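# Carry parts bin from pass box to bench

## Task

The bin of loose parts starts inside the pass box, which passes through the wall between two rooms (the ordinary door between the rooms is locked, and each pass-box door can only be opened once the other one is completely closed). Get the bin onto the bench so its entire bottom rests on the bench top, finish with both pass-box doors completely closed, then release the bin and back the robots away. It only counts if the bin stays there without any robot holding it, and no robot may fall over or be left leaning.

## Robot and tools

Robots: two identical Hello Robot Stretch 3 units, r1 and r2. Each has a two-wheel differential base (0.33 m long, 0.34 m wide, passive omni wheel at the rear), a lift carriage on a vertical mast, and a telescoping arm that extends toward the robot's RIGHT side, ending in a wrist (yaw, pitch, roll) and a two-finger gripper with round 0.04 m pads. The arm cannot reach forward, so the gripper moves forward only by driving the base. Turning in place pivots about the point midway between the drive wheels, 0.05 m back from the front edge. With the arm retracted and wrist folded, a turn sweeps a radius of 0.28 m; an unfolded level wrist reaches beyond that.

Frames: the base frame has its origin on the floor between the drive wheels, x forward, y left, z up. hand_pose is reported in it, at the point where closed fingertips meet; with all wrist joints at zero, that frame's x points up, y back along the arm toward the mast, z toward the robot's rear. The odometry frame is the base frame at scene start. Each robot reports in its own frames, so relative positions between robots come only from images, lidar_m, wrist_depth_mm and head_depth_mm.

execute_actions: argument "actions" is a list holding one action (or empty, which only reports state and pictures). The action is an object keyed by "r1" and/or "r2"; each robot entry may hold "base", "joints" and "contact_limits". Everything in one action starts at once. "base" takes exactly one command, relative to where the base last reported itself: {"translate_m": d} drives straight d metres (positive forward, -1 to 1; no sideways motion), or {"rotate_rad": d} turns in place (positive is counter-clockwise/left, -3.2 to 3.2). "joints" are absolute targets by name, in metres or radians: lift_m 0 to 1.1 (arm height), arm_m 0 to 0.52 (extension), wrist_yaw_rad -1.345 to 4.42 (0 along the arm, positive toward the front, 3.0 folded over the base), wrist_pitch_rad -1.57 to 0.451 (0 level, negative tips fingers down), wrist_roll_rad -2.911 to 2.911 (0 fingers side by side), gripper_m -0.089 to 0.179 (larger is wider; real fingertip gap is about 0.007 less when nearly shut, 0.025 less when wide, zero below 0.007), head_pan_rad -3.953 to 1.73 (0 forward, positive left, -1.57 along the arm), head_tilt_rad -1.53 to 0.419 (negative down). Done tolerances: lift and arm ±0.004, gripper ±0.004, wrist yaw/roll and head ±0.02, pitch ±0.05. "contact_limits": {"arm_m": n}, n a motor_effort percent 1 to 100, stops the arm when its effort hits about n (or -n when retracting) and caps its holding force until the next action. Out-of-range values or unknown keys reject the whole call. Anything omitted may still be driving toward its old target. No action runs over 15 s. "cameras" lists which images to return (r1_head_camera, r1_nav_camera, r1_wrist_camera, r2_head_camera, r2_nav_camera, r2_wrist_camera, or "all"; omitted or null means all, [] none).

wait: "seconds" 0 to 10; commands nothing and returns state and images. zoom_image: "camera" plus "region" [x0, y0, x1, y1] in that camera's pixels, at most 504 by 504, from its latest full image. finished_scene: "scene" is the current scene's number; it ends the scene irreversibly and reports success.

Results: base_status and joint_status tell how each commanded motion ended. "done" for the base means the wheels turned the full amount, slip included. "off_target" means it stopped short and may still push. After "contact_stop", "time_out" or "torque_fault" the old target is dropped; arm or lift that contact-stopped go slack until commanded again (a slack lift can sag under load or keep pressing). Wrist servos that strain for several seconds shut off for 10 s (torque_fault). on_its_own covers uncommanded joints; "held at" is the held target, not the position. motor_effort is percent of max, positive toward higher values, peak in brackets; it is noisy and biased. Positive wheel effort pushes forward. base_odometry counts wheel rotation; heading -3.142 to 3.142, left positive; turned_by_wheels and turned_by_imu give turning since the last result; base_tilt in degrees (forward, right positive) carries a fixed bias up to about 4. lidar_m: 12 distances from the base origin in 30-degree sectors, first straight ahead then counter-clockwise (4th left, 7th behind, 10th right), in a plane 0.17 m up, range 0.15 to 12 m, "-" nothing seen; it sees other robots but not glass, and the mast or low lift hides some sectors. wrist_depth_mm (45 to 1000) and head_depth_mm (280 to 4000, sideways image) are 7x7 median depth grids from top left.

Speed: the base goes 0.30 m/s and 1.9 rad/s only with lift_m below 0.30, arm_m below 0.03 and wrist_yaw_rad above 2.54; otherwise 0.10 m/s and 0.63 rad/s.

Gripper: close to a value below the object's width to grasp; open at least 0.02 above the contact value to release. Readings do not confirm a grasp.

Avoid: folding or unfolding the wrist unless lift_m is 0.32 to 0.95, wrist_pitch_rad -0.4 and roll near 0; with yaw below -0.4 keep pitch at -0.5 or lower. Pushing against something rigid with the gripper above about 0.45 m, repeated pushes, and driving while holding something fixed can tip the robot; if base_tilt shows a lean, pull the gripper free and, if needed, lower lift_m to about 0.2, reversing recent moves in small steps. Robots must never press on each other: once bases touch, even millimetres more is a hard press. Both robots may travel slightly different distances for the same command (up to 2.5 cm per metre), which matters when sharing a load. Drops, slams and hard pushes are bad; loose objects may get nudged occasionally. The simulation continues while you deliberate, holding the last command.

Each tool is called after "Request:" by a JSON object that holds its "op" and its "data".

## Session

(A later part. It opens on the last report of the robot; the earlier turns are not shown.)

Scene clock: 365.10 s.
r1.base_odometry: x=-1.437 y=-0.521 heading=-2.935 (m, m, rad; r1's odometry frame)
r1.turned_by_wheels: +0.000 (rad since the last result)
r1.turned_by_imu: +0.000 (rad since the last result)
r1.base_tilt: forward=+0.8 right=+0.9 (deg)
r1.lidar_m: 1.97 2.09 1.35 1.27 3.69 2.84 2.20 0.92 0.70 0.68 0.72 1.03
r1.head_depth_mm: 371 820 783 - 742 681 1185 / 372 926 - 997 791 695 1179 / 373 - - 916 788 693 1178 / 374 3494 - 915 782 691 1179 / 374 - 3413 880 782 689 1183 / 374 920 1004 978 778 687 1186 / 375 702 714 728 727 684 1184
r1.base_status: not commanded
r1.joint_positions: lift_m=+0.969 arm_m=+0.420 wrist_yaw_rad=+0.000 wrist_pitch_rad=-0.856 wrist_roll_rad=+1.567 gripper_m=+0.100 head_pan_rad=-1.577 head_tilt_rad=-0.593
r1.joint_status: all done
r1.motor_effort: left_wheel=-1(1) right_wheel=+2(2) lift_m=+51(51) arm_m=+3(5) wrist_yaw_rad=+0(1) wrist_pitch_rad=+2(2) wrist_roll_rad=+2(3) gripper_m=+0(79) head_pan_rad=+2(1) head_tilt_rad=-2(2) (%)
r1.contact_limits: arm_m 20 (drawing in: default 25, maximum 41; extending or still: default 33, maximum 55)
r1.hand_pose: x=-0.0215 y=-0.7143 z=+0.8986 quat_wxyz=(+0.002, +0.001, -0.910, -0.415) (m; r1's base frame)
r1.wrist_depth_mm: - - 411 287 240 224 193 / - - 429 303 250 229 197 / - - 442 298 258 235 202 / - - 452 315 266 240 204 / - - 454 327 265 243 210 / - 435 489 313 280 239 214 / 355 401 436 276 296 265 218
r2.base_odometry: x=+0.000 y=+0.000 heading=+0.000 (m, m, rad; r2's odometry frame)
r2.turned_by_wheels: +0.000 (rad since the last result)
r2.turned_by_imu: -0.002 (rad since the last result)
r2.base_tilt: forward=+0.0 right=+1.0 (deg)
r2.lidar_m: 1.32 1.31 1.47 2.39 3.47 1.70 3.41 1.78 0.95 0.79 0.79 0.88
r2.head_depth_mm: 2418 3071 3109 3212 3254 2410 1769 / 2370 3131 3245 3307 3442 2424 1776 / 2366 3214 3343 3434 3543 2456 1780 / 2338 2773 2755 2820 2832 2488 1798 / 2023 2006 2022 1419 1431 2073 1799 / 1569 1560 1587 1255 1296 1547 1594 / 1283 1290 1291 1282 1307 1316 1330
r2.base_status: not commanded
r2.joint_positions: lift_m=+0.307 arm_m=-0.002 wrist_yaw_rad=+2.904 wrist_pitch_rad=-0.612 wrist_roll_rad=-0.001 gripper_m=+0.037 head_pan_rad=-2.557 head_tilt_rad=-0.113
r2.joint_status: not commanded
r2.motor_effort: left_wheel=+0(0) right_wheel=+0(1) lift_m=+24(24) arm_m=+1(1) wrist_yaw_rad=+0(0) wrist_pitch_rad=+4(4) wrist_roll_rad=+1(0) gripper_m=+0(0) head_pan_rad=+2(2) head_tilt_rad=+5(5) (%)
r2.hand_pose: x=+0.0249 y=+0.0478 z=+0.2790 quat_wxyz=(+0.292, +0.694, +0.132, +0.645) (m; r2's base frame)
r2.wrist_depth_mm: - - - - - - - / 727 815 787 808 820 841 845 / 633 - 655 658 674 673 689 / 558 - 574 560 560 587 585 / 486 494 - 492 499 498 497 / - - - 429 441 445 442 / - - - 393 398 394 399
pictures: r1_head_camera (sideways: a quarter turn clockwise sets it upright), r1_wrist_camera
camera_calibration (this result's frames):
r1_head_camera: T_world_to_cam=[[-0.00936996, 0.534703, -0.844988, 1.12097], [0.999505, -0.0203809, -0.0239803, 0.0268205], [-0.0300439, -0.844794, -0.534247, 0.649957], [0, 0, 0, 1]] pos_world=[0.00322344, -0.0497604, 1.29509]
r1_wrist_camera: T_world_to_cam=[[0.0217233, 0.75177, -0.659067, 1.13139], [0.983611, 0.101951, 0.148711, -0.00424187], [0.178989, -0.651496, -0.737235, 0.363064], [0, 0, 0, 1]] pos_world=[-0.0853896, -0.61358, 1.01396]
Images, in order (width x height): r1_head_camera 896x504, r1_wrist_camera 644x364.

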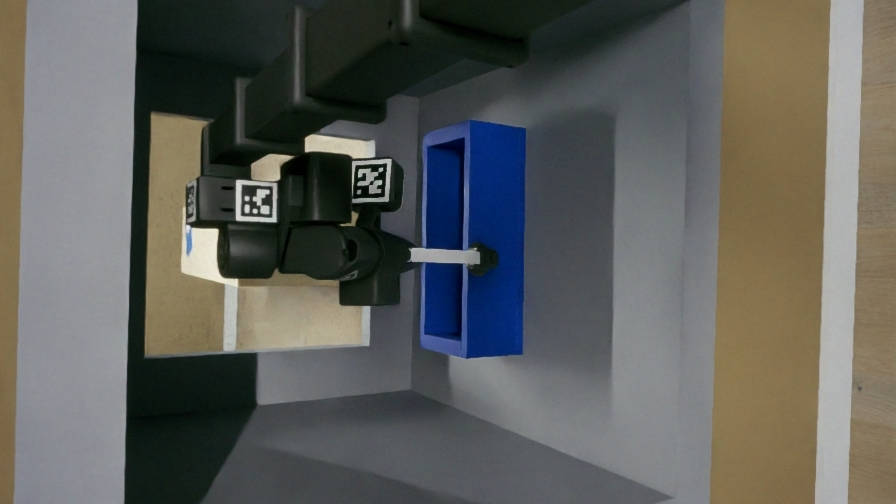

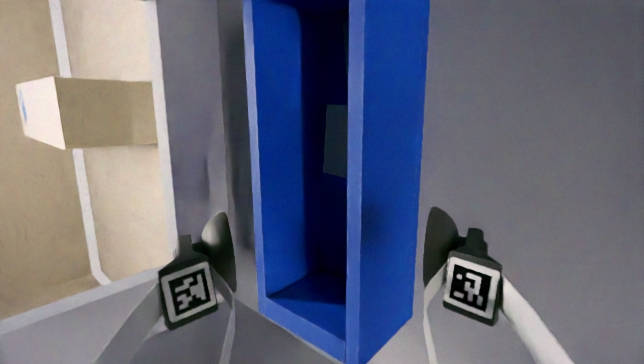

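Request:
{"op": "execute_actions", "data": {"actions": [{"r1":{"joints":{"arm_m":0.48,"lift_m":0.98,"wrist_pitch_rad":-1.1},"contact_limits":{"arm_m":20}}}], "cameras": ["r1_wrist_camera"]}}

Request:
{"op": "execute_actions", "data": {"actions": [{"r1":{"joints":{"arm_m":0.515,"wrist_pitch_rad":-1.42},"contact_limits":{"arm_m":20}}}], "cameras": ["r1_head_camera","r1_wrist_camera"]}}

Scene clock: 373.93 s.
r1.base_odometry: x=-1.437 y=-0.521 heading=-2.935 (m, m, rad; r1's odometry frame)
r1.turned_by_wheels: +0.000 (rad since the last result)
r1.turned_by_imu: +0.000 (rad since the last result)
r1.base_tilt: forward=+0.8 right=+0.9 (deg)
r1.lidar_m: 1.97 2.09 1.35 1.27 3.70 2.83 2.20 0.91 0.70 0.68 0.72 1.03
r1.head_depth_mm: 372 820 - - 742 681 1188 / 372 914 1081 997 791 694 1181 / 373 - 3647 913 788 692 1177 / 373 - - 912 785 691 1182 / 375 - 3369 895 782 689 1181 / 374 920 1002 977 779 686 1180 / 375 701 714 726 727 684 1190
r1.base_status: not commanded
r1.joint_positions: lift_m=+0.979 arm_m=+0.480 wrist_yaw_rad=+0.000 wrist_pitch_rad=-1.100 wrist_roll_rad=+1.567 gripper_m=+0.100 head_pan_rad=-1.577 head_tilt_rad=-0.593
r1.joint_status: all done
r1.motor_effort: left_wheel=-1(1) right_wheel=+3(3) lift_m=+51(54) arm_m=+3(5) wrist_yaw_rad=+0(0) wrist_pitch_rad=+0(2) wrist_roll_rad=+2(2) gripper_m=+0(0) head_pan_rad=+1(2) head_tilt_rad=-2(2) (%)
r1.contact_limits: arm_m 20 (drawing in: default 25, maximum 41; extending or still: default 33, maximum 55)
r1.hand_pose: x=-0.0215 y=-0.7192 z=+0.8786 quat_wxyz=(+0.002, +0.001, -0.852, -0.523) (m; r1's base frame)
r1.wrist_depth_mm: 336 362 256 216 244 220 197 / - 376 260 225 251 225 204 / - 385 278 236 260 230 207 / - 395 288 243 269 236 212 / - 409 308 255 281 241 218 / - 407 308 267 292 241 224 / 346 401 278 247 296 262 225
r2.base_odometry: x=+0.000 y=+0.000 heading=+0.000 (m, m, rad; r2's odometry frame)
r2.turned_by_wheels: +0.000 (rad since the last result)
r2.turned_by_imu: -0.001 (rad since the last result)
r2.base_tilt: forward=-0.2 right=+1.1 (deg)
r2.lidar_m: 1.32 1.31 1.47 2.39 3.50 1.70 3.39 1.78 0.94 0.79 0.79 0.88
r2.head_depth_mm: 2369 3098 3138 3246 3275 2445 1770 / 2357 3162 3202 3288 3382 2435 1773 / 2379 3260 3357 3432 3511 2455 1785 / 2346 2753 2791 2815 2832 2451 1805 / 1989 2036 2032 1416 1427 2090 1794 / 1560 1572 1573 1257 1300 1549 1620 / 1283 1294 1290 1279 1307 1314 1318
r2.base_status: not commanded
r2.joint_positions: lift_m=+0.307 arm_m=-0.002 wrist_yaw_rad=+2.904 wrist_pitch_rad=-0.612 wrist_roll_rad=-0.001 gripper_m=+0.037 head_pan_rad=-2.557 head_tilt_rad=-0.113
r2.joint_status: not commanded
r2.motor_effort: left_wheel=+0(0) right_wheel=-1(1) lift_m=+24(24) arm_m=+1(1) wrist_yaw_rad=+0(0) wrist_pitch_rad=+4(3) wrist_roll_rad=+1(0) gripper_m=-1(1) head_pan_rad=+2(2) head_tilt_rad=+6(5) (%)
r2.hand_pose: x=+0.0249 y=+0.0478 z=+0.2790 quat_wxyz=(+0.292, +0.694, +0.132, +0.645) (m; r2's base frame)
r2.wrist_depth_mm: - - - - - - - / 739 804 801 822 824 839 824 / 628 - 677 658 667 681 701 / 542 - 553 564 556 584 581 / 485 497 - 496 494 496 491 / - - - 423 446 445 447 / - - - 390 391 392 400
pictures: r1_wrist_camera
camera_calibration (this result's frames):
r1_wrist_camera: T_world_to_cam=[[0.0218581, 0.888915, -0.457551, 1.04345], [0.983635, 0.062748, 0.168895, -0.0466642], [0.178843, -0.453755, -0.872996, 0.606642], [0, 0, 0, 1]] pos_world=[-0.0854014, -0.649347, 1.01491]
Images, in order (width x height): r1_wrist_camera 644x364.

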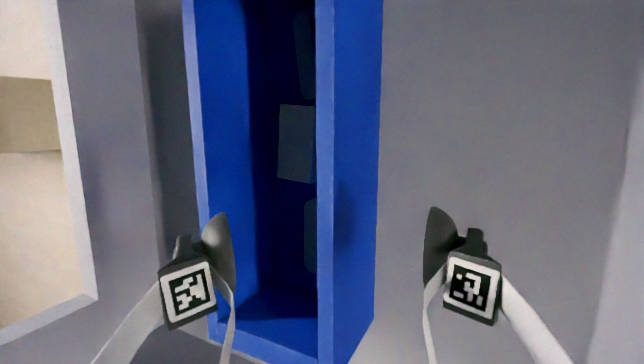

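Scene clock: 375.23 s.
r1.base_odometry: x=-1.437 y=-0.521 heading=-2.935 (m, m, rad; r1's odometry frame)
r1.turned_by_wheels: +0.000 (rad since the last result)
r1.turned_by_imu: +0.000 (rad since the last result)
r1.base_tilt: forward=+0.8 right=+0.9 (deg)
r1.lidar_m: 1.98 2.09 1.35 1.27 3.69 2.84 2.20 0.92 0.70 0.68 0.72 1.03
r1.head_depth_mm: 371 819 - - 741 680 1191 / 372 920 1068 995 791 693 1186 / 373 - 3657 915 787 694 1181 / 373 - 2764 915 784 691 1180 / 374 - 3342 895 783 688 1181 / 375 919 1006 979 780 687 1178 / 375 701 716 727 727 685 1187
r1.base_status: not commanded
r1.joint_positions: lift_m=+0.979 arm_m=+0.515 wrist_yaw_rad=+0.000 wrist_pitch_rad=-1.414 wrist_roll_rad=+1.567 gripper_m=+0.100 head_pan_rad=-1.577 head_tilt_rad=-0.593
r1.joint_status: all done
r1.motor_effort: left_wheel=-1(1) right_wheel=+2(3) lift_m=+52(51) arm_m=+3(3) wrist_yaw_rad=-1(0) wrist_pitch_rad=-2(3) wrist_roll_rad=+2(2) gripper_m=+0(0) head_pan_rad=+2(2) head_tilt_rad=-2(3) (%)
r1.contact_limits: arm_m 20 (drawing in: default 25, maximum 41; extending or still: default 33, maximum 55)
r1.hand_pose: x=-0.0215 y=-0.6757 z=+0.8611 quat_wxyz=(+0.002, +0.001, -0.760, -0.650) (m; r1's base frame)
r1.wrist_depth_mm: 201 257 198 250 241 230 223 / 203 259 222 260 248 238 229 / 213 248 226 266 256 243 236 / 313 249 228 273 262 251 243 / 327 264 231 284 273 257 254 / 341 253 235 294 280 262 984 / 359 240 242 302 288 278 -
r2.base_odometry: x=+0.000 y=+0.000 heading=+0.000 (m, m, rad; r2's odometry frame)
r2.turned_by_wheels: +0.000 (rad since the last result)
r2.turned_by_imu: +0.000 (rad since the last result)
r2.base_tilt: forward=-0.1 right=+1.1 (deg)
r2.lidar_m: 1.32 1.31 1.47 2.39 3.48 1.70 3.40 1.78 0.95 0.79 0.79 0.88
r2.head_depth_mm: 2374 3150 3139 3218 3288 2408 1762 / 2383 3151 3236 3281 3431 2410 1795 / 2365 3258 3307 3466 3450 2451 1795 / 2370 2721 2786 2793 2799 2435 1788 / 2025 2019 2023 1428 1420 2082 1801 / 1569 1579 1577 1261 1303 1556 1609 / 1287 1298 1288 1281 1313 1309 1319
r2.base_status: not commanded
r2.joint_positions: lift_m=+0.307 arm_m=-0.002 wrist_yaw_rad=+2.904 wrist_pitch_rad=-0.612 wrist_roll_rad=-0.001 gripper_m=+0.037 head_pan_rad=-2.557 head_tilt_rad=-0.113
r2.joint_status: not commanded
r2.motor_effort: left_wheel=+0(0) right_wheel=-1(0) lift_m=+24(24) arm_m=+1(0) wrist_yaw_rad=+0(0) wrist_pitch_rad=+4(4) wrist_roll_rad=+0(1) gripper_m=+0(0) head_pan_rad=+2(2) head_tilt_rad=+5(5) (%)
r2.hand_pose: x=+0.0249 y=+0.0478 z=+0.2790 quat_wxyz=(+0.292, +0.694, +0.132, +0.645) (m; r2's base frame)
r2.wrist_depth_mm: - - - - - - - / 710 790 784 807 839 824 846 / 639 - 651 667 665 676 675 / 546 - 556 560 555 581 588 / 489 491 - 488 496 494 498 / - - - 423 441 441 445 / - - - 391 389 393 395
pictures: r1_head_camera (sideways: a quarter turn clockwise sets it upright), r1_wrist_camera
camera_calibration (this result's frames):
r1_head_camera: T_world_to_cam=[[-0.00937002, 0.534703, -0.844988, 1.12097], [0.999505, -0.0203807, -0.0239803, 0.0268205], [-0.0300438, -0.844794, -0.534248, 0.649957], [0, 0, 0, 1]] pos_world=[0.00322345, -0.0497604, 1.29509]
r1_wrist_camera: T_world_to_cam=[[0.0220762, 0.986735, -0.160831, 0.807366], [0.983654, 0.00731857, 0.17992, -0.093359], [0.178711, -0.162174, -0.970444, 0.892051], [0, 0, 0, 1]] pos_world=[-0.0854097, -0.651305, 1.01233]
Images, in order (width x height): r1_head_camera 896x504, r1_wrist_camera 644x364.

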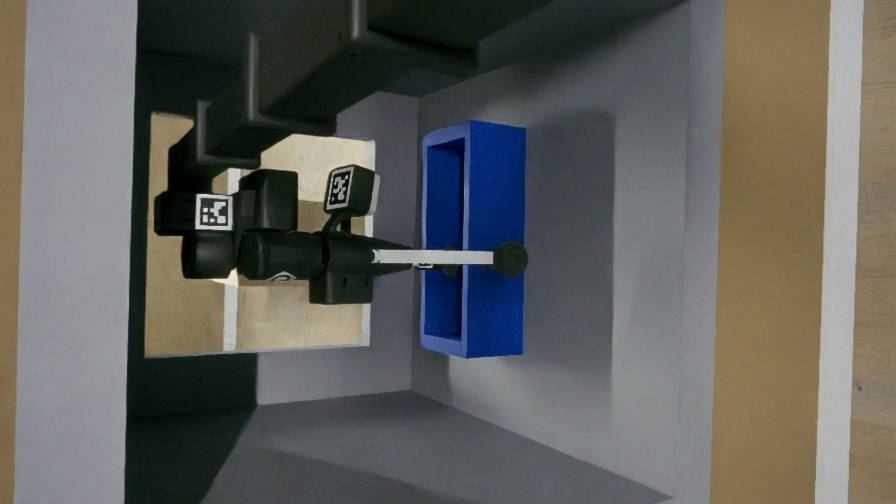

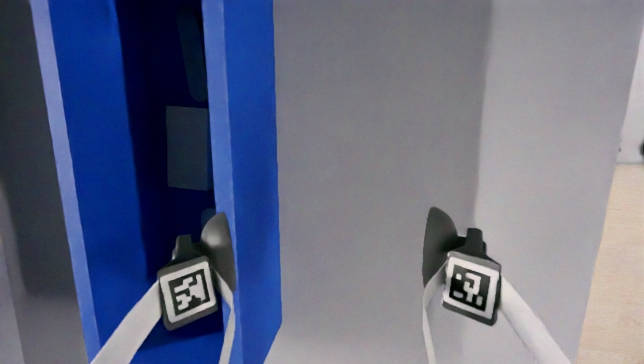

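Request:
{"op": "execute_actions", "data": {"actions": [{"r1":{"joints":{"wrist_pitch_rad":-1.33,"lift_m":0.93}}}], "cameras": ["r1_wrist_camera"]}}

Request:
{"op": "execute_actions", "data": {"actions": [{"r1":{"joints":{"gripper_m":-0.04}}}], "cameras": ["r1_wrist_camera"]}}

Request:
{"op": "execute_actions", "data": {"actions": [{"r1":{"joints":{"lift_m":0.965,"wrist_pitch_rad":-1.42}}}], "cameras": ["r1_wrist_camera","r1_head_camera"]}}

Scene clock: 384.40 s.
r1.base_odometry: x=-1.437 y=-0.521 heading=-2.935 (m, m, rad; r1's odometry frame)
r1.turned_by_wheels: +0.000 (rad since the last result)
r1.turned_by_imu: +0.000 (rad since the last result)
r1.base_tilt: forward=+0.8 right=+0.9 (deg)
r1.lidar_m: 1.97 2.09 1.35 1.27 3.70 2.84 2.20 0.91 0.70 0.68 0.72 1.03
r1.head_depth_mm: 371 817 800 - - 683 1185 / 372 956 999 914 790 694 1180 / 373 - 3226 854 789 692 1180 / 373 3500 - 850 786 693 1180 / 374 - 3361 862 782 688 1181 / 375 920 1003 978 779 687 1182 / 376 702 714 727 729 685 1183
r1.base_status: not commanded
r1.joint_positions: lift_m=+0.931 arm_m=+0.515 wrist_yaw_rad=+0.000 wrist_pitch_rad=-1.314 wrist_roll_rad=+1.567 gripper_m=+0.100 head_pan_rad=-1.577 head_tilt_rad=-0.593
r1.joint_status: all done
r1.motor_effort: left_wheel=-1(1) right_wheel=+3(2) lift_m=+12(44) arm_m=+3(3) wrist_yaw_rad=+1(1) wrist_pitch_rad=-5(5) wrist_roll_rad=+2(2) gripper_m=-3(3) head_pan_rad=+1(1) head_tilt_rad=-2(2) (%)
r1.hand_pose: x=-0.0215 y=-0.7012 z=+0.8155 quat_wxyz=(+0.002, +0.001, -0.792, -0.611) (m; r1's base frame)
r1.wrist_depth_mm: 170 214 148 204 194 182 172 / 171 215 151 209 201 188 176 / 176 209 153 216 206 192 181 / 178 212 171 224 211 198 185 / 186 222 158 231 221 204 190 / 322 205 161 240 229 206 196 / 332 232 181 247 234 219 201
r2.base_odometry: x=+0.000 y=+0.000 heading=+0.000 (m, m, rad; r2's odometry frame)
r2.turned_by_wheels: +0.000 (rad since the last result)
r2.turned_by_imu: -0.001 (rad since the last result)
r2.base_tilt: forward=-0.1 right=+1.1 (deg)
r2.lidar_m: 1.32 1.31 1.47 2.39 3.49 1.70 3.40 1.78 0.95 0.79 0.79 0.89
r2.head_depth_mm: 2372 3045 3124 3280 3298 2432 1793 / 2379 3145 3265 3305 3439 2436 1771 / 2350 3299 3365 3427 3487 2480 1787 / 2317 2753 2763 2838 2824 2441 1797 / 2016 2015 2021 1412 1422 2086 1784 / 1559 1576 1583 1266 1297 1564 1612 / 1279 1289 1294 1271 1307 1318 1320
r2.base_status: not commanded
r2.joint_positions: lift_m=+0.307 arm_m=-0.002 wrist_yaw_rad=+2.904 wrist_pitch_rad=-0.612 wrist_roll_rad=-0.001 gripper_m=+0.037 head_pan_rad=-2.557 head_tilt_rad=-0.113
r2.joint_status: not commanded
r2.motor_effort: left_wheel=+0(0) right_wheel=-1(2) lift_m=+24(24) arm_m=+1(2) wrist_yaw_rad=-1(1) wrist_pitch_rad=+4(4) wrist_roll_rad=+0(0) gripper_m=-1(1) head_pan_rad=+2(2) head_tilt_rad=+5(5) (%)
r2.hand_pose: x=+0.0249 y=+0.0478 z=+0.2790 quat_wxyz=(+0.292, +0.694, +0.132, +0.645) (m; r2's base frame)
r2.wrist_depth_mm: - - - - - - - / 748 799 768 803 826 853 859 / 631 - 654 671 665 680 686 / 545 - 564 563 561 579 589 / 480 488 - 491 488 504 504 / - - - 423 446 436 443 / - - - 393 392 397 402
pictures: r1_wrist_camera
camera_calibration (this result's frames):
r1_wrist_camera: T_world_to_cam=[[0.0220038, 0.965811, -0.258311, 0.890067], [0.983649, 0.02528, 0.178311, -0.0710636], [0.178745, -0.258011, -0.949463, 0.759319], [0, 0, 0, 1]] pos_world=[-0.0854079, -0.661928, 0.963531]
Images, in order (width x height): r1_wrist_camera 644x364.

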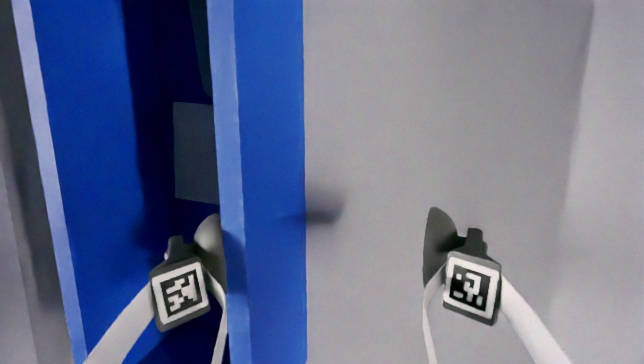

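Scene clock: 386.30 s.
r1.base_odometry: x=-1.437 y=-0.521 heading=-2.935 (m, m, rad; r1's odometry frame)
r1.turned_by_wheels: +0.000 (rad since the last result)
r1.turned_by_imu: +0.000 (rad since the last result)
r1.base_tilt: forward=+0.8 right=+1.0 (deg)
r1.lidar_m: 1.97 2.08 1.35 1.27 3.71 2.84 2.19 0.92 0.70 0.68 0.72 1.03
r1.head_depth_mm: 371 819 801 - - 681 1184 / 372 949 996 884 790 693 1184 / 373 - 3203 884 788 693 1176 / 373 3478 - 890 783 690 1181 / 374 - 3315 891 783 689 1179 / 374 920 1004 978 776 688 1183 / 376 701 713 728 728 685 1184
r1.base_status: not commanded
r1.joint_positions: lift_m=+0.931 arm_m=+0.515 wrist_yaw_rad=+0.001 wrist_pitch_rad=-1.337 wrist_roll_rad=+1.567 gripper_m=-0.039 head_pan_rad=-1.577 head_tilt_rad=-0.593
r1.joint_status: all done
r1.motor_effort: left_wheel=-1(2) right_wheel=+3(2) lift_m=+18(18) arm_m=+1(2) wrist_yaw_rad=-1(1) wrist_pitch_rad=+2(16) wrist_roll_rad=+2(2) gripper_m=-22(96) head_pan_rad=+2(2) head_tilt_rad=-3(2) (%)
r1.hand_pose: x=-0.0215 y=-0.6954 z=+0.8144 quat_wxyz=(+0.002, +0.001, -0.784, -0.620) (m; r1's base frame)
r1.wrist_depth_mm: 140 172 201 196 194 183 173 / 140 171 209 202 199 188 177 / 270 170 183 200 205 192 182 / 280 170 189 196 210 198 187 / 292 169 229 136 217 205 192 / 303 169 234 140 220 211 198 / 318 178 241 235 233 215 204
r2.base_odometry: x=+0.000 y=+0.000 heading=+0.000 (m, m, rad; r2's odometry frame)
r2.turned_by_wheels: +0.000 (rad since the last result)
r2.turned_by_imu: +0.000 (rad since the last result)
r2.base_tilt: forward=-0.1 right=+1.0 (deg)
r2.lidar_m: 1.31 1.31 1.47 2.38 3.49 1.70 3.39 1.78 0.95 0.79 0.79 0.89
r2.head_depth_mm: 2390 3035 3112 3218 3322 2402 1776 / 2391 3167 3287 3337 3412 2461 1773 / 2365 3242 3339 3476 3534 2449 1781 / 2338 2809 2790 2788 2826 2472 1778 / 2017 1998 2033 1410 1432 2072 1781 / 1560 1578 1581 1255 1303 1549 1622 / 1282 1292 1302 1283 1307 1307 1313
r2.base_status: not commanded
r2.joint_positions: lift_m=+0.307 arm_m=-0.002 wrist_yaw_rad=+2.904 wrist_pitch_rad=-0.612 wrist_roll_rad=-0.001 gripper_m=+0.037 head_pan_rad=-2.557 head_tilt_rad=-0.113
r2.joint_status: not commanded
r2.motor_effort: left_wheel=+0(0) right_wheel=-1(1) lift_m=+24(24) arm_m=+1(1) wrist_yaw_rad=+0(0) wrist_pitch_rad=+4(3) wrist_roll_rad=+0(1) gripper_m=+0(0) head_pan_rad=+2(2) head_tilt_rad=+5(5) (%)
r2.hand_pose: x=+0.0249 y=+0.0478 z=+0.2790 quat_wxyz=(+0.292, +0.694, +0.132, +0.645) (m; r2's base frame)
r2.wrist_depth_mm: - - - - - - - / 725 806 802 796 813 832 802 / 618 - 653 667 660 667 682 / 547 - 546 562 567 585 584 / 475 485 - 494 494 501 505 / - - - 424 444 447 439 / - - - 395 396 393 395
pictures: r1_wrist_camera
camera_calibration (this result's frames):
r1_wrist_camera: T_world_to_cam=[[0.0215903, 0.971605, -0.235623, 0.869689], [0.983641, 0.021515, 0.17885, -0.074083], [0.178841, -0.23563, -0.955246, 0.780039], [0, 0, 0, 1]] pos_world=[-0.0854085, -0.659599, 0.963297]
Images, in order (width x height): r1_wrist_camera 644x364.

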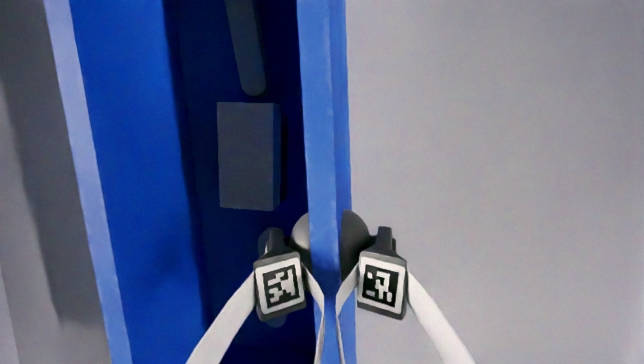

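Scene clock: 387.43 s.
r1.base_odometry: x=-1.437 y=-0.521 heading=-2.935 (m, m, rad; r1's odometry frame)
r1.turned_by_wheels: +0.000 (rad since the last result)
r1.turned_by_imu: +0.000 (rad since the last result)
r1.base_tilt: forward=+0.8 right=+0.9 (deg)
r1.lidar_m: 1.97 2.08 1.35 1.27 3.71 2.83 2.19 0.91 0.70 0.68 0.72 1.03
r1.head_depth_mm: 371 819 757 - 766 680 1185 / 372 930 - 994 791 694 1183 / 373 - 3396 868 781 691 1182 / 373 - - 852 776 691 1179 / 374 - 3456 840 771 687 1179 / 374 921 1003 977 779 685 1177 / 375 701 713 727 726 685 1186
r1.base_status: not commanded
r1.joint_positions: lift_m=+0.964 arm_m=+0.515 wrist_yaw_rad=+0.001 wrist_pitch_rad=-1.426 wrist_roll_rad=+1.567 gripper_m=-0.036 head_pan_rad=-1.577 head_tilt_rad=-0.593
r1.joint_status: all done
r1.motor_effort: left_wheel=-1(1) right_wheel=+2(3) lift_m=+56(59) arm_m=+1(1) wrist_yaw_rad=+0(0) wrist_pitch_rad=+2(4) wrist_roll_rad=+2(2) gripper_m=-20(21) head_pan_rad=+2(1) head_tilt_rad=-2(4) (%)
r1.hand_pose: x=-0.0215 y=-0.6727 z=+0.8457 quat_wxyz=(+0.002, +0.001, -0.756, -0.654) (m; r1's base frame)
r1.wrist_depth_mm: 262 171 211 204 226 218 210 / 273 171 216 196 234 224 217 / 283 170 188 191 240 231 224 / 292 169 193 185 248 237 232 / 302 169 231 137 254 245 239 / 316 177 234 139 260 253 951 / 328 177 239 233 273 260 991
r2.base_odometry: x=+0.000 y=+0.000 heading=+0.000 (m, m, rad; r2's odometry frame)
r2.turned_by_wheels: +0.000 (rad since the last result)
r2.turned_by_imu: +0.000 (rad since the last result)
r2.base_tilt: forward=-0.1 right=+1.1 (deg)
r2.lidar_m: 1.32 1.31 1.47 2.38 3.49 1.71 3.40 1.78 0.95 0.79 0.79 0.89
r2.head_depth_mm: 2373 3070 3099 3256 3284 2406 1768 / 2374 3210 3263 3296 3405 2466 1779 / 2335 3326 3380 3432 3500 2443 1759 / 2360 2763 2817 2809 2828 2488 1782 / 2006 2016 2027 1410 1428 2058 1799 / 1566 1569 1575 1273 1297 1541 1610 / 1288 1284 1297 1274 1297 1313 1310
r2.base_status: not commanded
r2.joint_positions: lift_m=+0.307 arm_m=-0.002 wrist_yaw_rad=+2.904 wrist_pitch_rad=-0.612 wrist_roll_rad=-0.001 gripper_m=+0.037 head_pan_rad=-2.557 head_tilt_rad=-0.113
r2.joint_status: not commanded
r2.motor_effort: left_wheel=+0(0) right_wheel=-1(2) lift_m=+24(24) arm_m=+1(1) wrist_yaw_rad=+0(0) wrist_pitch_rad=+3(3) wrist_roll_rad=+0(1) gripper_m=-1(0) head_pan_rad=+2(3) head_tilt_rad=+5(5) (%)
r2.hand_pose: x=+0.0249 y=+0.0478 z=+0.2790 quat_wxyz=(+0.292, +0.694, +0.132, +0.645) (m; r2's base frame)
r2.wrist_depth_mm: - - - - - - - / 748 805 782 800 814 821 833 / 637 - 651 669 680 676 697 / 547 - 550 573 569 573 588 / 476 502 - 499 497 497 503 / - - - 426 437 440 446 / - - - 393 392 396 400
pictures: r1_head_camera (sideways: a quarter turn clockwise sets it upright), r1_wrist_camera
camera_calibration (this result's frames):
r1_head_camera: T_world_to_cam=[[-0.00936989, 0.534703, -0.844988, 1.12097], [0.999505, -0.020381, -0.0239803, 0.0268205], [-0.030044, -0.844794, -0.534247, 0.649957], [0, 0, 0, 1]] pos_world=[0.00322343, -0.0497604, 1.29509]
r1_wrist_camera: T_world_to_cam=[[0.0216495, 0.988651, -0.148661, 0.792931], [0.983652, 0.00552539, 0.179995, -0.0918898], [0.178773, -0.150128, -0.972369, 0.887354], [0, 0, 0, 1]] pos_world=[-0.0854141, -0.650208, 0.997254]
Images, in order (width x height): r1_head_camera 896x504, r1_wrist_camera 644x364.

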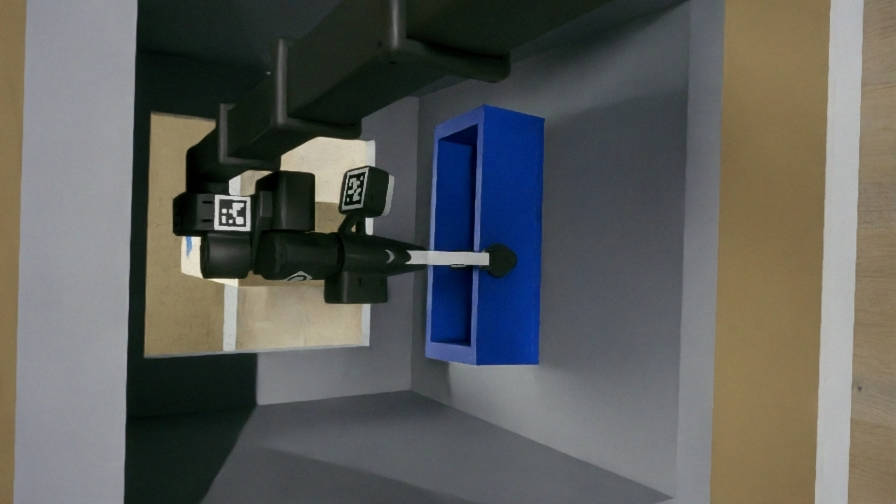

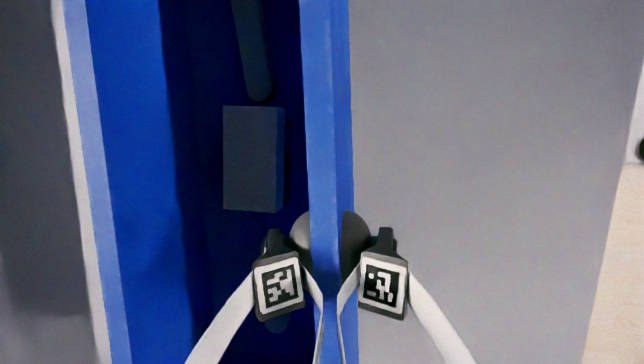

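Lifted. Retract.

Request:
{"op": "execute_actions", "data": {"actions": [{"r1":{"joints":{"arm_m":0.01,"lift_m":0.975},"contact_limits":{"arm_m":25}}}], "cameras": ["r1_wrist_camera"]}}

Request:
{"op": "execute_actions", "data": {"actions": [{"r1":{"base":{"translate_m":0.5},"joints":{"head_pan_rad":1.2,"head_tilt_rad":-0.4}}}], "cameras": ["r1_head_camera","r1_nav_camera","r1_wrist_camera"]}}

Scene clock: 395.83 s.
r1.base_odometry: x=-1.437 y=-0.521 heading=-2.935 (m, m, rad; r1's odometry frame)
r1.turned_by_wheels: +0.000 (rad since the last result)
r1.turned_by_imu: +0.000 (rad since the last result)
r1.base_tilt: forward=+0.8 right=+0.9 (deg)
r1.lidar_m: 1.97 2.09 1.35 1.27 3.70 2.84 2.20 0.92 0.70 0.68 0.72 1.03
r1.head_depth_mm: 372 819 805 792 - - - / 372 951 1029 1043 - - - / 374 - 3430 1037 845 - - / 374 3111 2847 1029 816 - 1116 / 374 - 3368 1024 784 689 423 / 375 919 1010 981 779 687 419 / 376 701 713 725 729 685 1184
r1.base_status: not commanded
r1.joint_positions: lift_m=+0.974 arm_m=+0.010 wrist_yaw_rad=+0.001 wrist_pitch_rad=-1.428 wrist_roll_rad=+1.567 gripper_m=-0.036 head_pan_rad=-1.577 head_tilt_rad=-0.593
r1.joint_status: all done
r1.motor_effort: left_wheel=-1(1) right_wheel=+2(2) lift_m=+56(56) arm_m=-4(4) wrist_yaw_rad=+0(0) wrist_pitch_rad=+2(2) wrist_roll_rad=+2(2) gripper_m=-21(20) head_pan_rad=+3(2) head_tilt_rad=-3(3) (%)
r1.contact_limits: arm_m 25 (drawing in: default 25, maximum 41; extending or still: default 33, maximum 55)
r1.hand_pose: x=-0.0215 y=-0.1677 z=+0.8557 quat_wxyz=(+0.002, +0.001, -0.756, -0.655) (m; r1's base frame)
r1.wrist_depth_mm: 319 172 210 204 947 887 883 / 326 170 216 195 - 921 912 / 341 170 188 160 - 940 946 / 357 170 192 184 - - 961 / 358 169 231 137 - - 987 / 356 178 236 140 - - - / 359 177 238 233 - - -
r2.base_odometry: x=+0.000 y=+0.000 heading=+0.000 (m, m, rad; r2's odometry frame)
r2.turned_by_wheels: +0.000 (rad since the last result)
r2.turned_by_imu: -0.002 (rad since the last result)
r2.base_tilt: forward=+0.0 right=+1.0 (deg)
r2.lidar_m: 1.32 1.31 1.47 2.39 3.48 1.70 3.40 1.78 0.95 0.79 0.79 0.88
r2.head_depth_mm: 2371 3070 3116 3217 3358 2404 1755 / 2374 3171 3223 3322 3423 2448 1766 / 2374 3297 3298 3409 3513 2465 1795 / 2362 2773 2769 2801 2825 2450 1788 / 1991 2028 2015 1408 1428 2078 1797 / 1566 1582 1574 1256 1295 1541 1616 / 1286 1296 1296 1286 1312 1316 1319
r2.base_status: not commanded
r2.joint_positions: lift_m=+0.307 arm_m=-0.002 wrist_yaw_rad=+2.904 wrist_pitch_rad=-0.612 wrist_roll_rad=-0.001 gripper_m=+0.037 head_pan_rad=-2.557 head_tilt_rad=-0.113
r2.joint_status: not commanded
r2.motor_effort: left_wheel=+0(0) right_wheel=-1(1) lift_m=+24(24) arm_m=+1(1) wrist_yaw_rad=+0(0) wrist_pitch_rad=+4(4) wrist_roll_rad=+1(1) gripper_m=+0(0) head_pan_rad=+2(1) head_tilt_rad=+5(5) (%)
r2.hand_pose: x=+0.0249 y=+0.0478 z=+0.2790 quat_wxyz=(+0.292, +0.694, +0.132, +0.645) (m; r2's base frame)
r2.wrist_depth_mm: - - - - - - - / 751 810 807 807 808 840 846 / 641 - 651 648 676 684 693 / 543 - 562 562 568 571 588 / 478 492 - 486 504 505 517 / - - - 412 441 441 448 / - - - 387 387 393 401
pictures: r1_wrist_camera
camera_calibration (this result's frames):
r1_wrist_camera: T_world_to_cam=[[0.0216501, 0.988866, -0.147223, 0.293975], [0.983652, 0.00526281, 0.180001, -0.0965271], [0.178772, -0.148713, -0.972587, 0.973298], [0, 0, 0, 1]] pos_world=[-0.0854142, -0.145451, 1.00727]
Images, in order (width x height): r1_wrist_camera 644x364.

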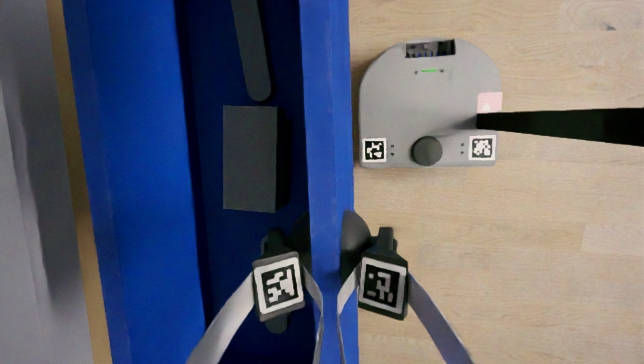

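Scene clock: 401.77 s.
r1.base_odometry: x=-1.927 y=-0.624 heading=-2.936 (m, m, rad; r1's odometry frame)
r1.turned_by_wheels: +0.000 (rad since the last result)
r1.turned_by_imu: +0.000 (rad since the last result)
r1.base_tilt: forward=+0.9 right=+0.9 (deg)
r1.lidar_m: 1.48 1.56 2.24 1.23 3.77 3.34 2.29 0.96 0.73 0.71 0.75 1.05
r1.head_depth_mm: 2070 2138 2247 2298 2306 1811 1436 / 2441 2523 2647 2761 2411 1796 1441 / 2944 3090 3281 3265 2411 1794 1436 / 3351 3614 3812 3624 2408 1798 1436 / 3224 3465 3693 3612 2383 1811 1430 / 3149 3340 3565 3586 2392 1791 1428 / 3026 3235 3398 1705 2074 1663 1424
r1.base_status: done
r1.joint_positions: lift_m=+0.974 arm_m=+0.010 wrist_yaw_rad=+0.001 wrist_pitch_rad=-1.428 wrist_roll_rad=+1.567 gripper_m=-0.036 head_pan_rad=+1.193 head_tilt_rad=-0.409
r1.joint_status: all done
r1.motor_effort: left_wheel=-1(2) right_wheel=+2(7) lift_m=+56(56) arm_m=-4(4) wrist_yaw_rad=+1(1) wrist_pitch_rad=+2(2) wrist_roll_rad=+2(2) gripper_m=-21(21) head_pan_rad=+2(31) head_tilt_rad=+3(11) (%)
r1.hand_pose: x=-0.0215 y=-0.1677 z=+0.8557 quat_wxyz=(+0.002, +0.001, -0.756, -0.655) (m; r1's base frame)
r1.wrist_depth_mm: 552 172 212 202 942 912 870 / 566 171 216 196 - 915 900 / 595 169 188 162 - 944 937 / 594 169 192 184 - - 950 / 621 169 230 137 - - 969 / 614 178 235 139 - - - / 602 177 239 232 - - -
r2.base_odometry: x=+0.000 y=+0.000 heading=+0.000 (m, m, rad; r2's odometry frame)
r2.turned_by_wheels: +0.000 (rad since the last result)
r2.turned_by_imu: -0.002 (rad since the last result)
r2.base_tilt: forward=-0.1 right=+1.1 (deg)
r2.lidar_m: 1.32 1.31 1.47 2.39 3.48 1.70 3.40 1.78 0.95 0.79 0.79 0.88
r2.head_depth_mm: 2376 3116 3093 3239 3239 2425 1787 / 2372 3160 3276 3345 3371 2425 1772 / 2356 3278 3331 3526 3505 2460 1784 / 2346 2738 2787 2806 2808 2480 1796 / 1999 2013 2027 1407 1422 2043 1803 / 1574 1573 1580 1267 1304 1542 1608 / 1289 1291 1288 1285 1301 1317 1329
r2.base_status: not commanded
r2.joint_positions: lift_m=+0.307 arm_m=-0.002 wrist_yaw_rad=+2.904 wrist_pitch_rad=-0.612 wrist_roll_rad=-0.001 gripper_m=+0.037 head_pan_rad=-2.557 head_tilt_rad=-0.113
r2.joint_status: not commanded
r2.motor_effort: left_wheel=+0(0) right_wheel=-1(1) lift_m=+24(24) arm_m=+0(0) wrist_yaw_rad=+0(0) wrist_pitch_rad=+4(3) wrist_roll_rad=+1(0) gripper_m=+0(0) head_pan_rad=+2(2) head_tilt_rad=+5(5) (%)
r2.hand_pose: x=+0.0249 y=+0.0478 z=+0.2790 quat_wxyz=(+0.292, +0.694, +0.132, +0.645) (m; r2's base frame)
r2.wrist_depth_mm: - - - - - - - / 728 796 787 786 789 835 832 / 651 - 653 676 670 683 681 / 542 - 561 569 577 586 569 / 483 497 - 492 497 505 499 / - - - 427 433 444 445 / - - - 395 393 397 392
pictures: r1_head_camera (sideways: a quarter turn clockwise sets it upright), r1_nav_camera (sideways: a quarter turn counterclockwise sets it upright), r1_wrist_camera
camera_calibration (this result's frames):
r1_head_camera: T_world_to_cam=[[-0.125198, -0.349236, -0.928633, 1.23079], [-0.92217, 0.38622, -0.0209214, 0.0345659], [0.365963, 0.853738, -0.370409, 0.43435], [0, 0, 0, 1]] pos_world=[0.0270114, 0.0456642, 1.30456]
r1_nav_camera: T_world_to_cam=[[0.136372, 0.410307, 0.901693, -1.14189], [0.945344, -0.32603, 0.00538362, 0.0345374], [0.296188, 0.851676, -0.432343, 0.515107], [0, 0, 0, 1]] pos_world=[-0.0294975, 0.0410794, 1.25215]
r1_wrist_camera: T_world_to_cam=[[0.0216504, 0.988866, -0.147223, 0.293975], [0.983652, 0.00526252, 0.180002, -0.0965272], [0.178772, -0.148713, -0.972587, 0.973298], [0, 0, 0, 1]] pos_world=[-0.0854142, -0.145451, 1.00727]
Images, in order (width x height): r1_head_camera 896x504, r1_nav_camera 672x504, r1_wrist_camera 644x364.

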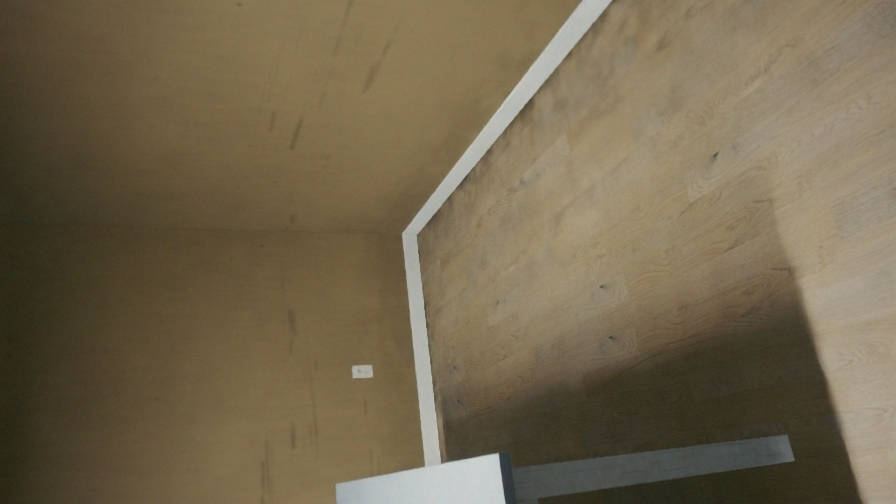

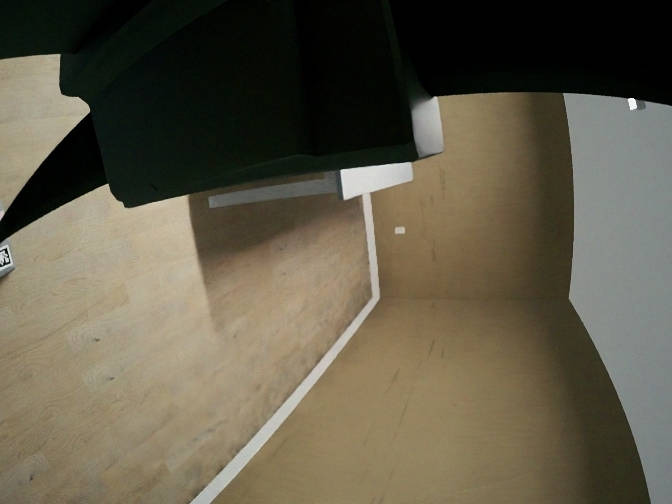

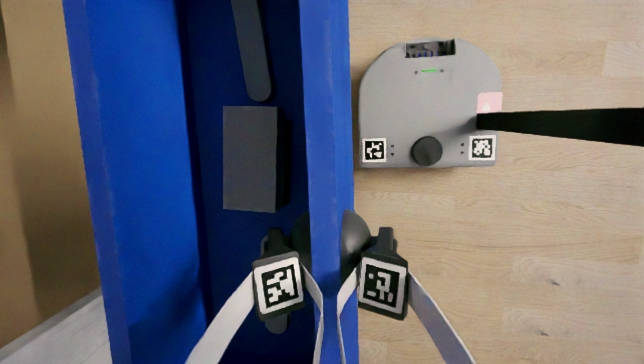

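Request:
{"op": "execute_actions", "data": {"actions": [{"r1":{"base":{"rotate_rad":3.14},"joints":{"lift_m":1.06,"head_pan_rad":-1.57,"head_tilt_rad":-0.4}}}], "cameras": ["r1_head_camera","r1_nav_camera"]}}

Scene clock: 412.50 s.
r1.base_odometry: x=-1.927 y=-0.624 heading=+0.204 (m, m, rad; r1's odometry frame)
r1.turned_by_wheels: +3.140 (rad since the last result)
r1.turned_by_imu: +3.177 (rad since the last result)
r1.base_tilt: forward=+0.8 right=+0.9 (deg)
r1.lidar_m: 2.31 0.96 0.73 0.71 0.75 1.04 1.48 1.56 2.22 1.23 1.38 3.33
r1.head_depth_mm: 3149 3347 3521 - - - - / 3138 3374 3611 - - - - / 3142 3347 3639 - - - - / 3165 3383 3494 1594 2412 1737 1456 / 3146 3361 3499 1485 2397 1798 1455 / 3183 3432 3532 1477 2386 1791 1425 / 3153 3364 3601 1476 2383 1781 1427
r1.base_status: done
r1.joint_positions: lift_m=+1.059 arm_m=+0.010 wrist_yaw_rad=+0.001 wrist_pitch_rad=-1.428 wrist_roll_rad=+1.567 gripper_m=-0.036 head_pan_rad=-1.563 head_tilt_rad=-0.408
r1.joint_status: all done
r1.motor_effort: left_wheel=-2(6) right_wheel=+3(7) lift_m=+56(57) arm_m=-4(4) wrist_yaw_rad=-1(1) wrist_pitch_rad=+2(3) wrist_roll_rad=+2(2) gripper_m=-21(21) head_pan_rad=-3(31) head_tilt_rad=+4(2) (%)
r1.hand_pose: x=-0.0215 y=-0.1677 z=+0.9407 quat_wxyz=(+0.002, +0.001, -0.756, -0.655) (m; r1's base frame)
r1.wrist_depth_mm: - 172 211 203 - 961 942 / - 171 218 197 - - 988 / - 171 188 161 - - - / - 170 192 185 - - - / - 169 231 137 - - - / - 178 235 139 - - - / - 178 239 232 - - -
r2.base_odometry: x=+0.000 y=+0.000 heading=+0.000 (m, m, rad; r2's odometry frame)
r2.turned_by_wheels: +0.000 (rad since the last result)
r2.turned_by_imu: -0.002 (rad since the last result)
r2.base_tilt: forward=-0.1 right=+1.1 (deg)
r2.lidar_m: 1.32 1.31 1.47 2.40 3.49 1.71 3.40 1.78 0.95 0.79 0.79 0.88
r2.head_depth_mm: 2398 3048 3161 3194 3269 2404 1771 / 2356 3181 3290 3314 3404 2416 1789 / 2369 3213 3372 3462 3515 2448 1794 / 2345 2742 2759 2797 2813 2460 1776 / 2009 2023 2028 1423 1438 2061 1807 / 1574 1558 1567 1251 1303 1536 1614 / 1280 1293 1301 1280 1310 1310 1321
r2.base_status: not commanded
r2.joint_positions: lift_m=+0.307 arm_m=-0.002 wrist_yaw_rad=+2.904 wrist_pitch_rad=-0.612 wrist_roll_rad=-0.001 gripper_m=+0.037 head_pan_rad=-2.557 head_tilt_rad=-0.113
r2.joint_status: not commanded
r2.motor_effort: left_wheel=+0(0) right_wheel=-1(1) lift_m=+24(24) arm_m=+1(1) wrist_yaw_rad=+0(0) wrist_pitch_rad=+3(4) wrist_roll_rad=+0(0) gripper_m=+0(0) head_pan_rad=+2(2) head_tilt_rad=+5(5) (%)
r2.hand_pose: x=+0.0249 y=+0.0478 z=+0.2790 quat_wxyz=(+0.292, +0.694, +0.132, +0.645) (m; r2's base frame)
r2.wrist_depth_mm: - - - - - - - / 728 791 794 801 812 823 848 / 626 - 663 673 666 668 688 / 540 - 553 556 575 575 583 / 477 499 - 490 486 493 505 / - - - 426 443 444 455 / - - - 388 392 399 394
pictures: r1_head_camera (sideways: a quarter turn clockwise sets it upright), r1_nav_camera (sideways: a quarter turn counterclockwise sets it upright)
camera_calibration (this result's frames):
r1_head_camera: T_world_to_cam=[[-0.015432, 0.370456, -0.928722, 1.23023], [0.999723, -0.010793, -0.020917, 0.0228365], [-0.0177725, -0.928787, -0.370187, 0.436402], [0, 0, 0, 1]] pos_world=[0.00391069, -0.0501761, 1.30457]
r1_nav_camera: T_world_to_cam=[[0.0280623, -0.431249, 0.901796, -1.14136], [-0.998543, -0.0536965, 0.00539458, 0.0463808], [0.0460969, -0.900634, -0.432127, 0.516353], [0, 0, 0, 1]] pos_world=[0.0545401, -0.024675, 1.25215]
Images, in order (width x height): r1_head_camera 896x504, r1_nav_camera 672x504.

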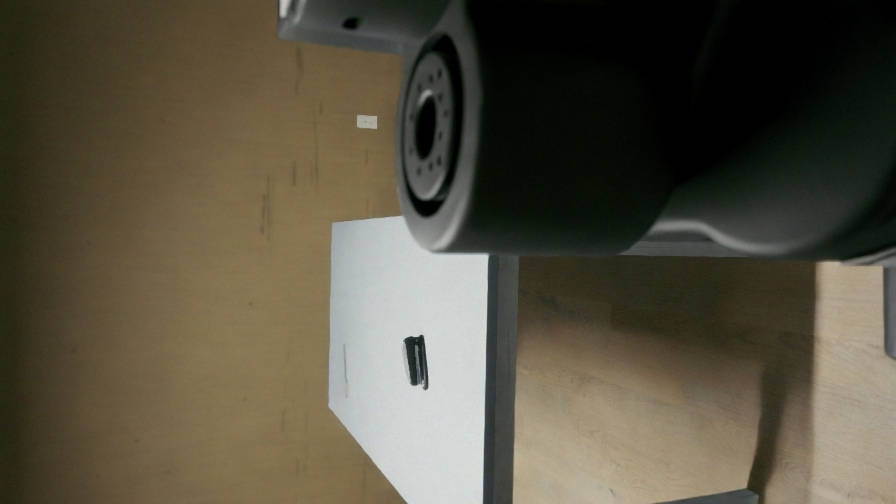

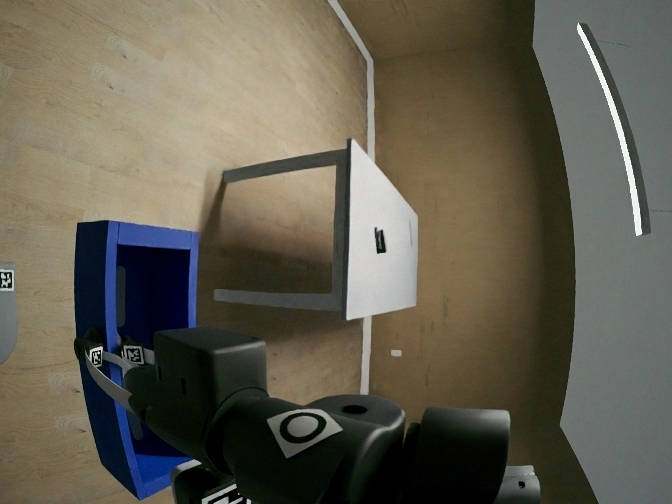

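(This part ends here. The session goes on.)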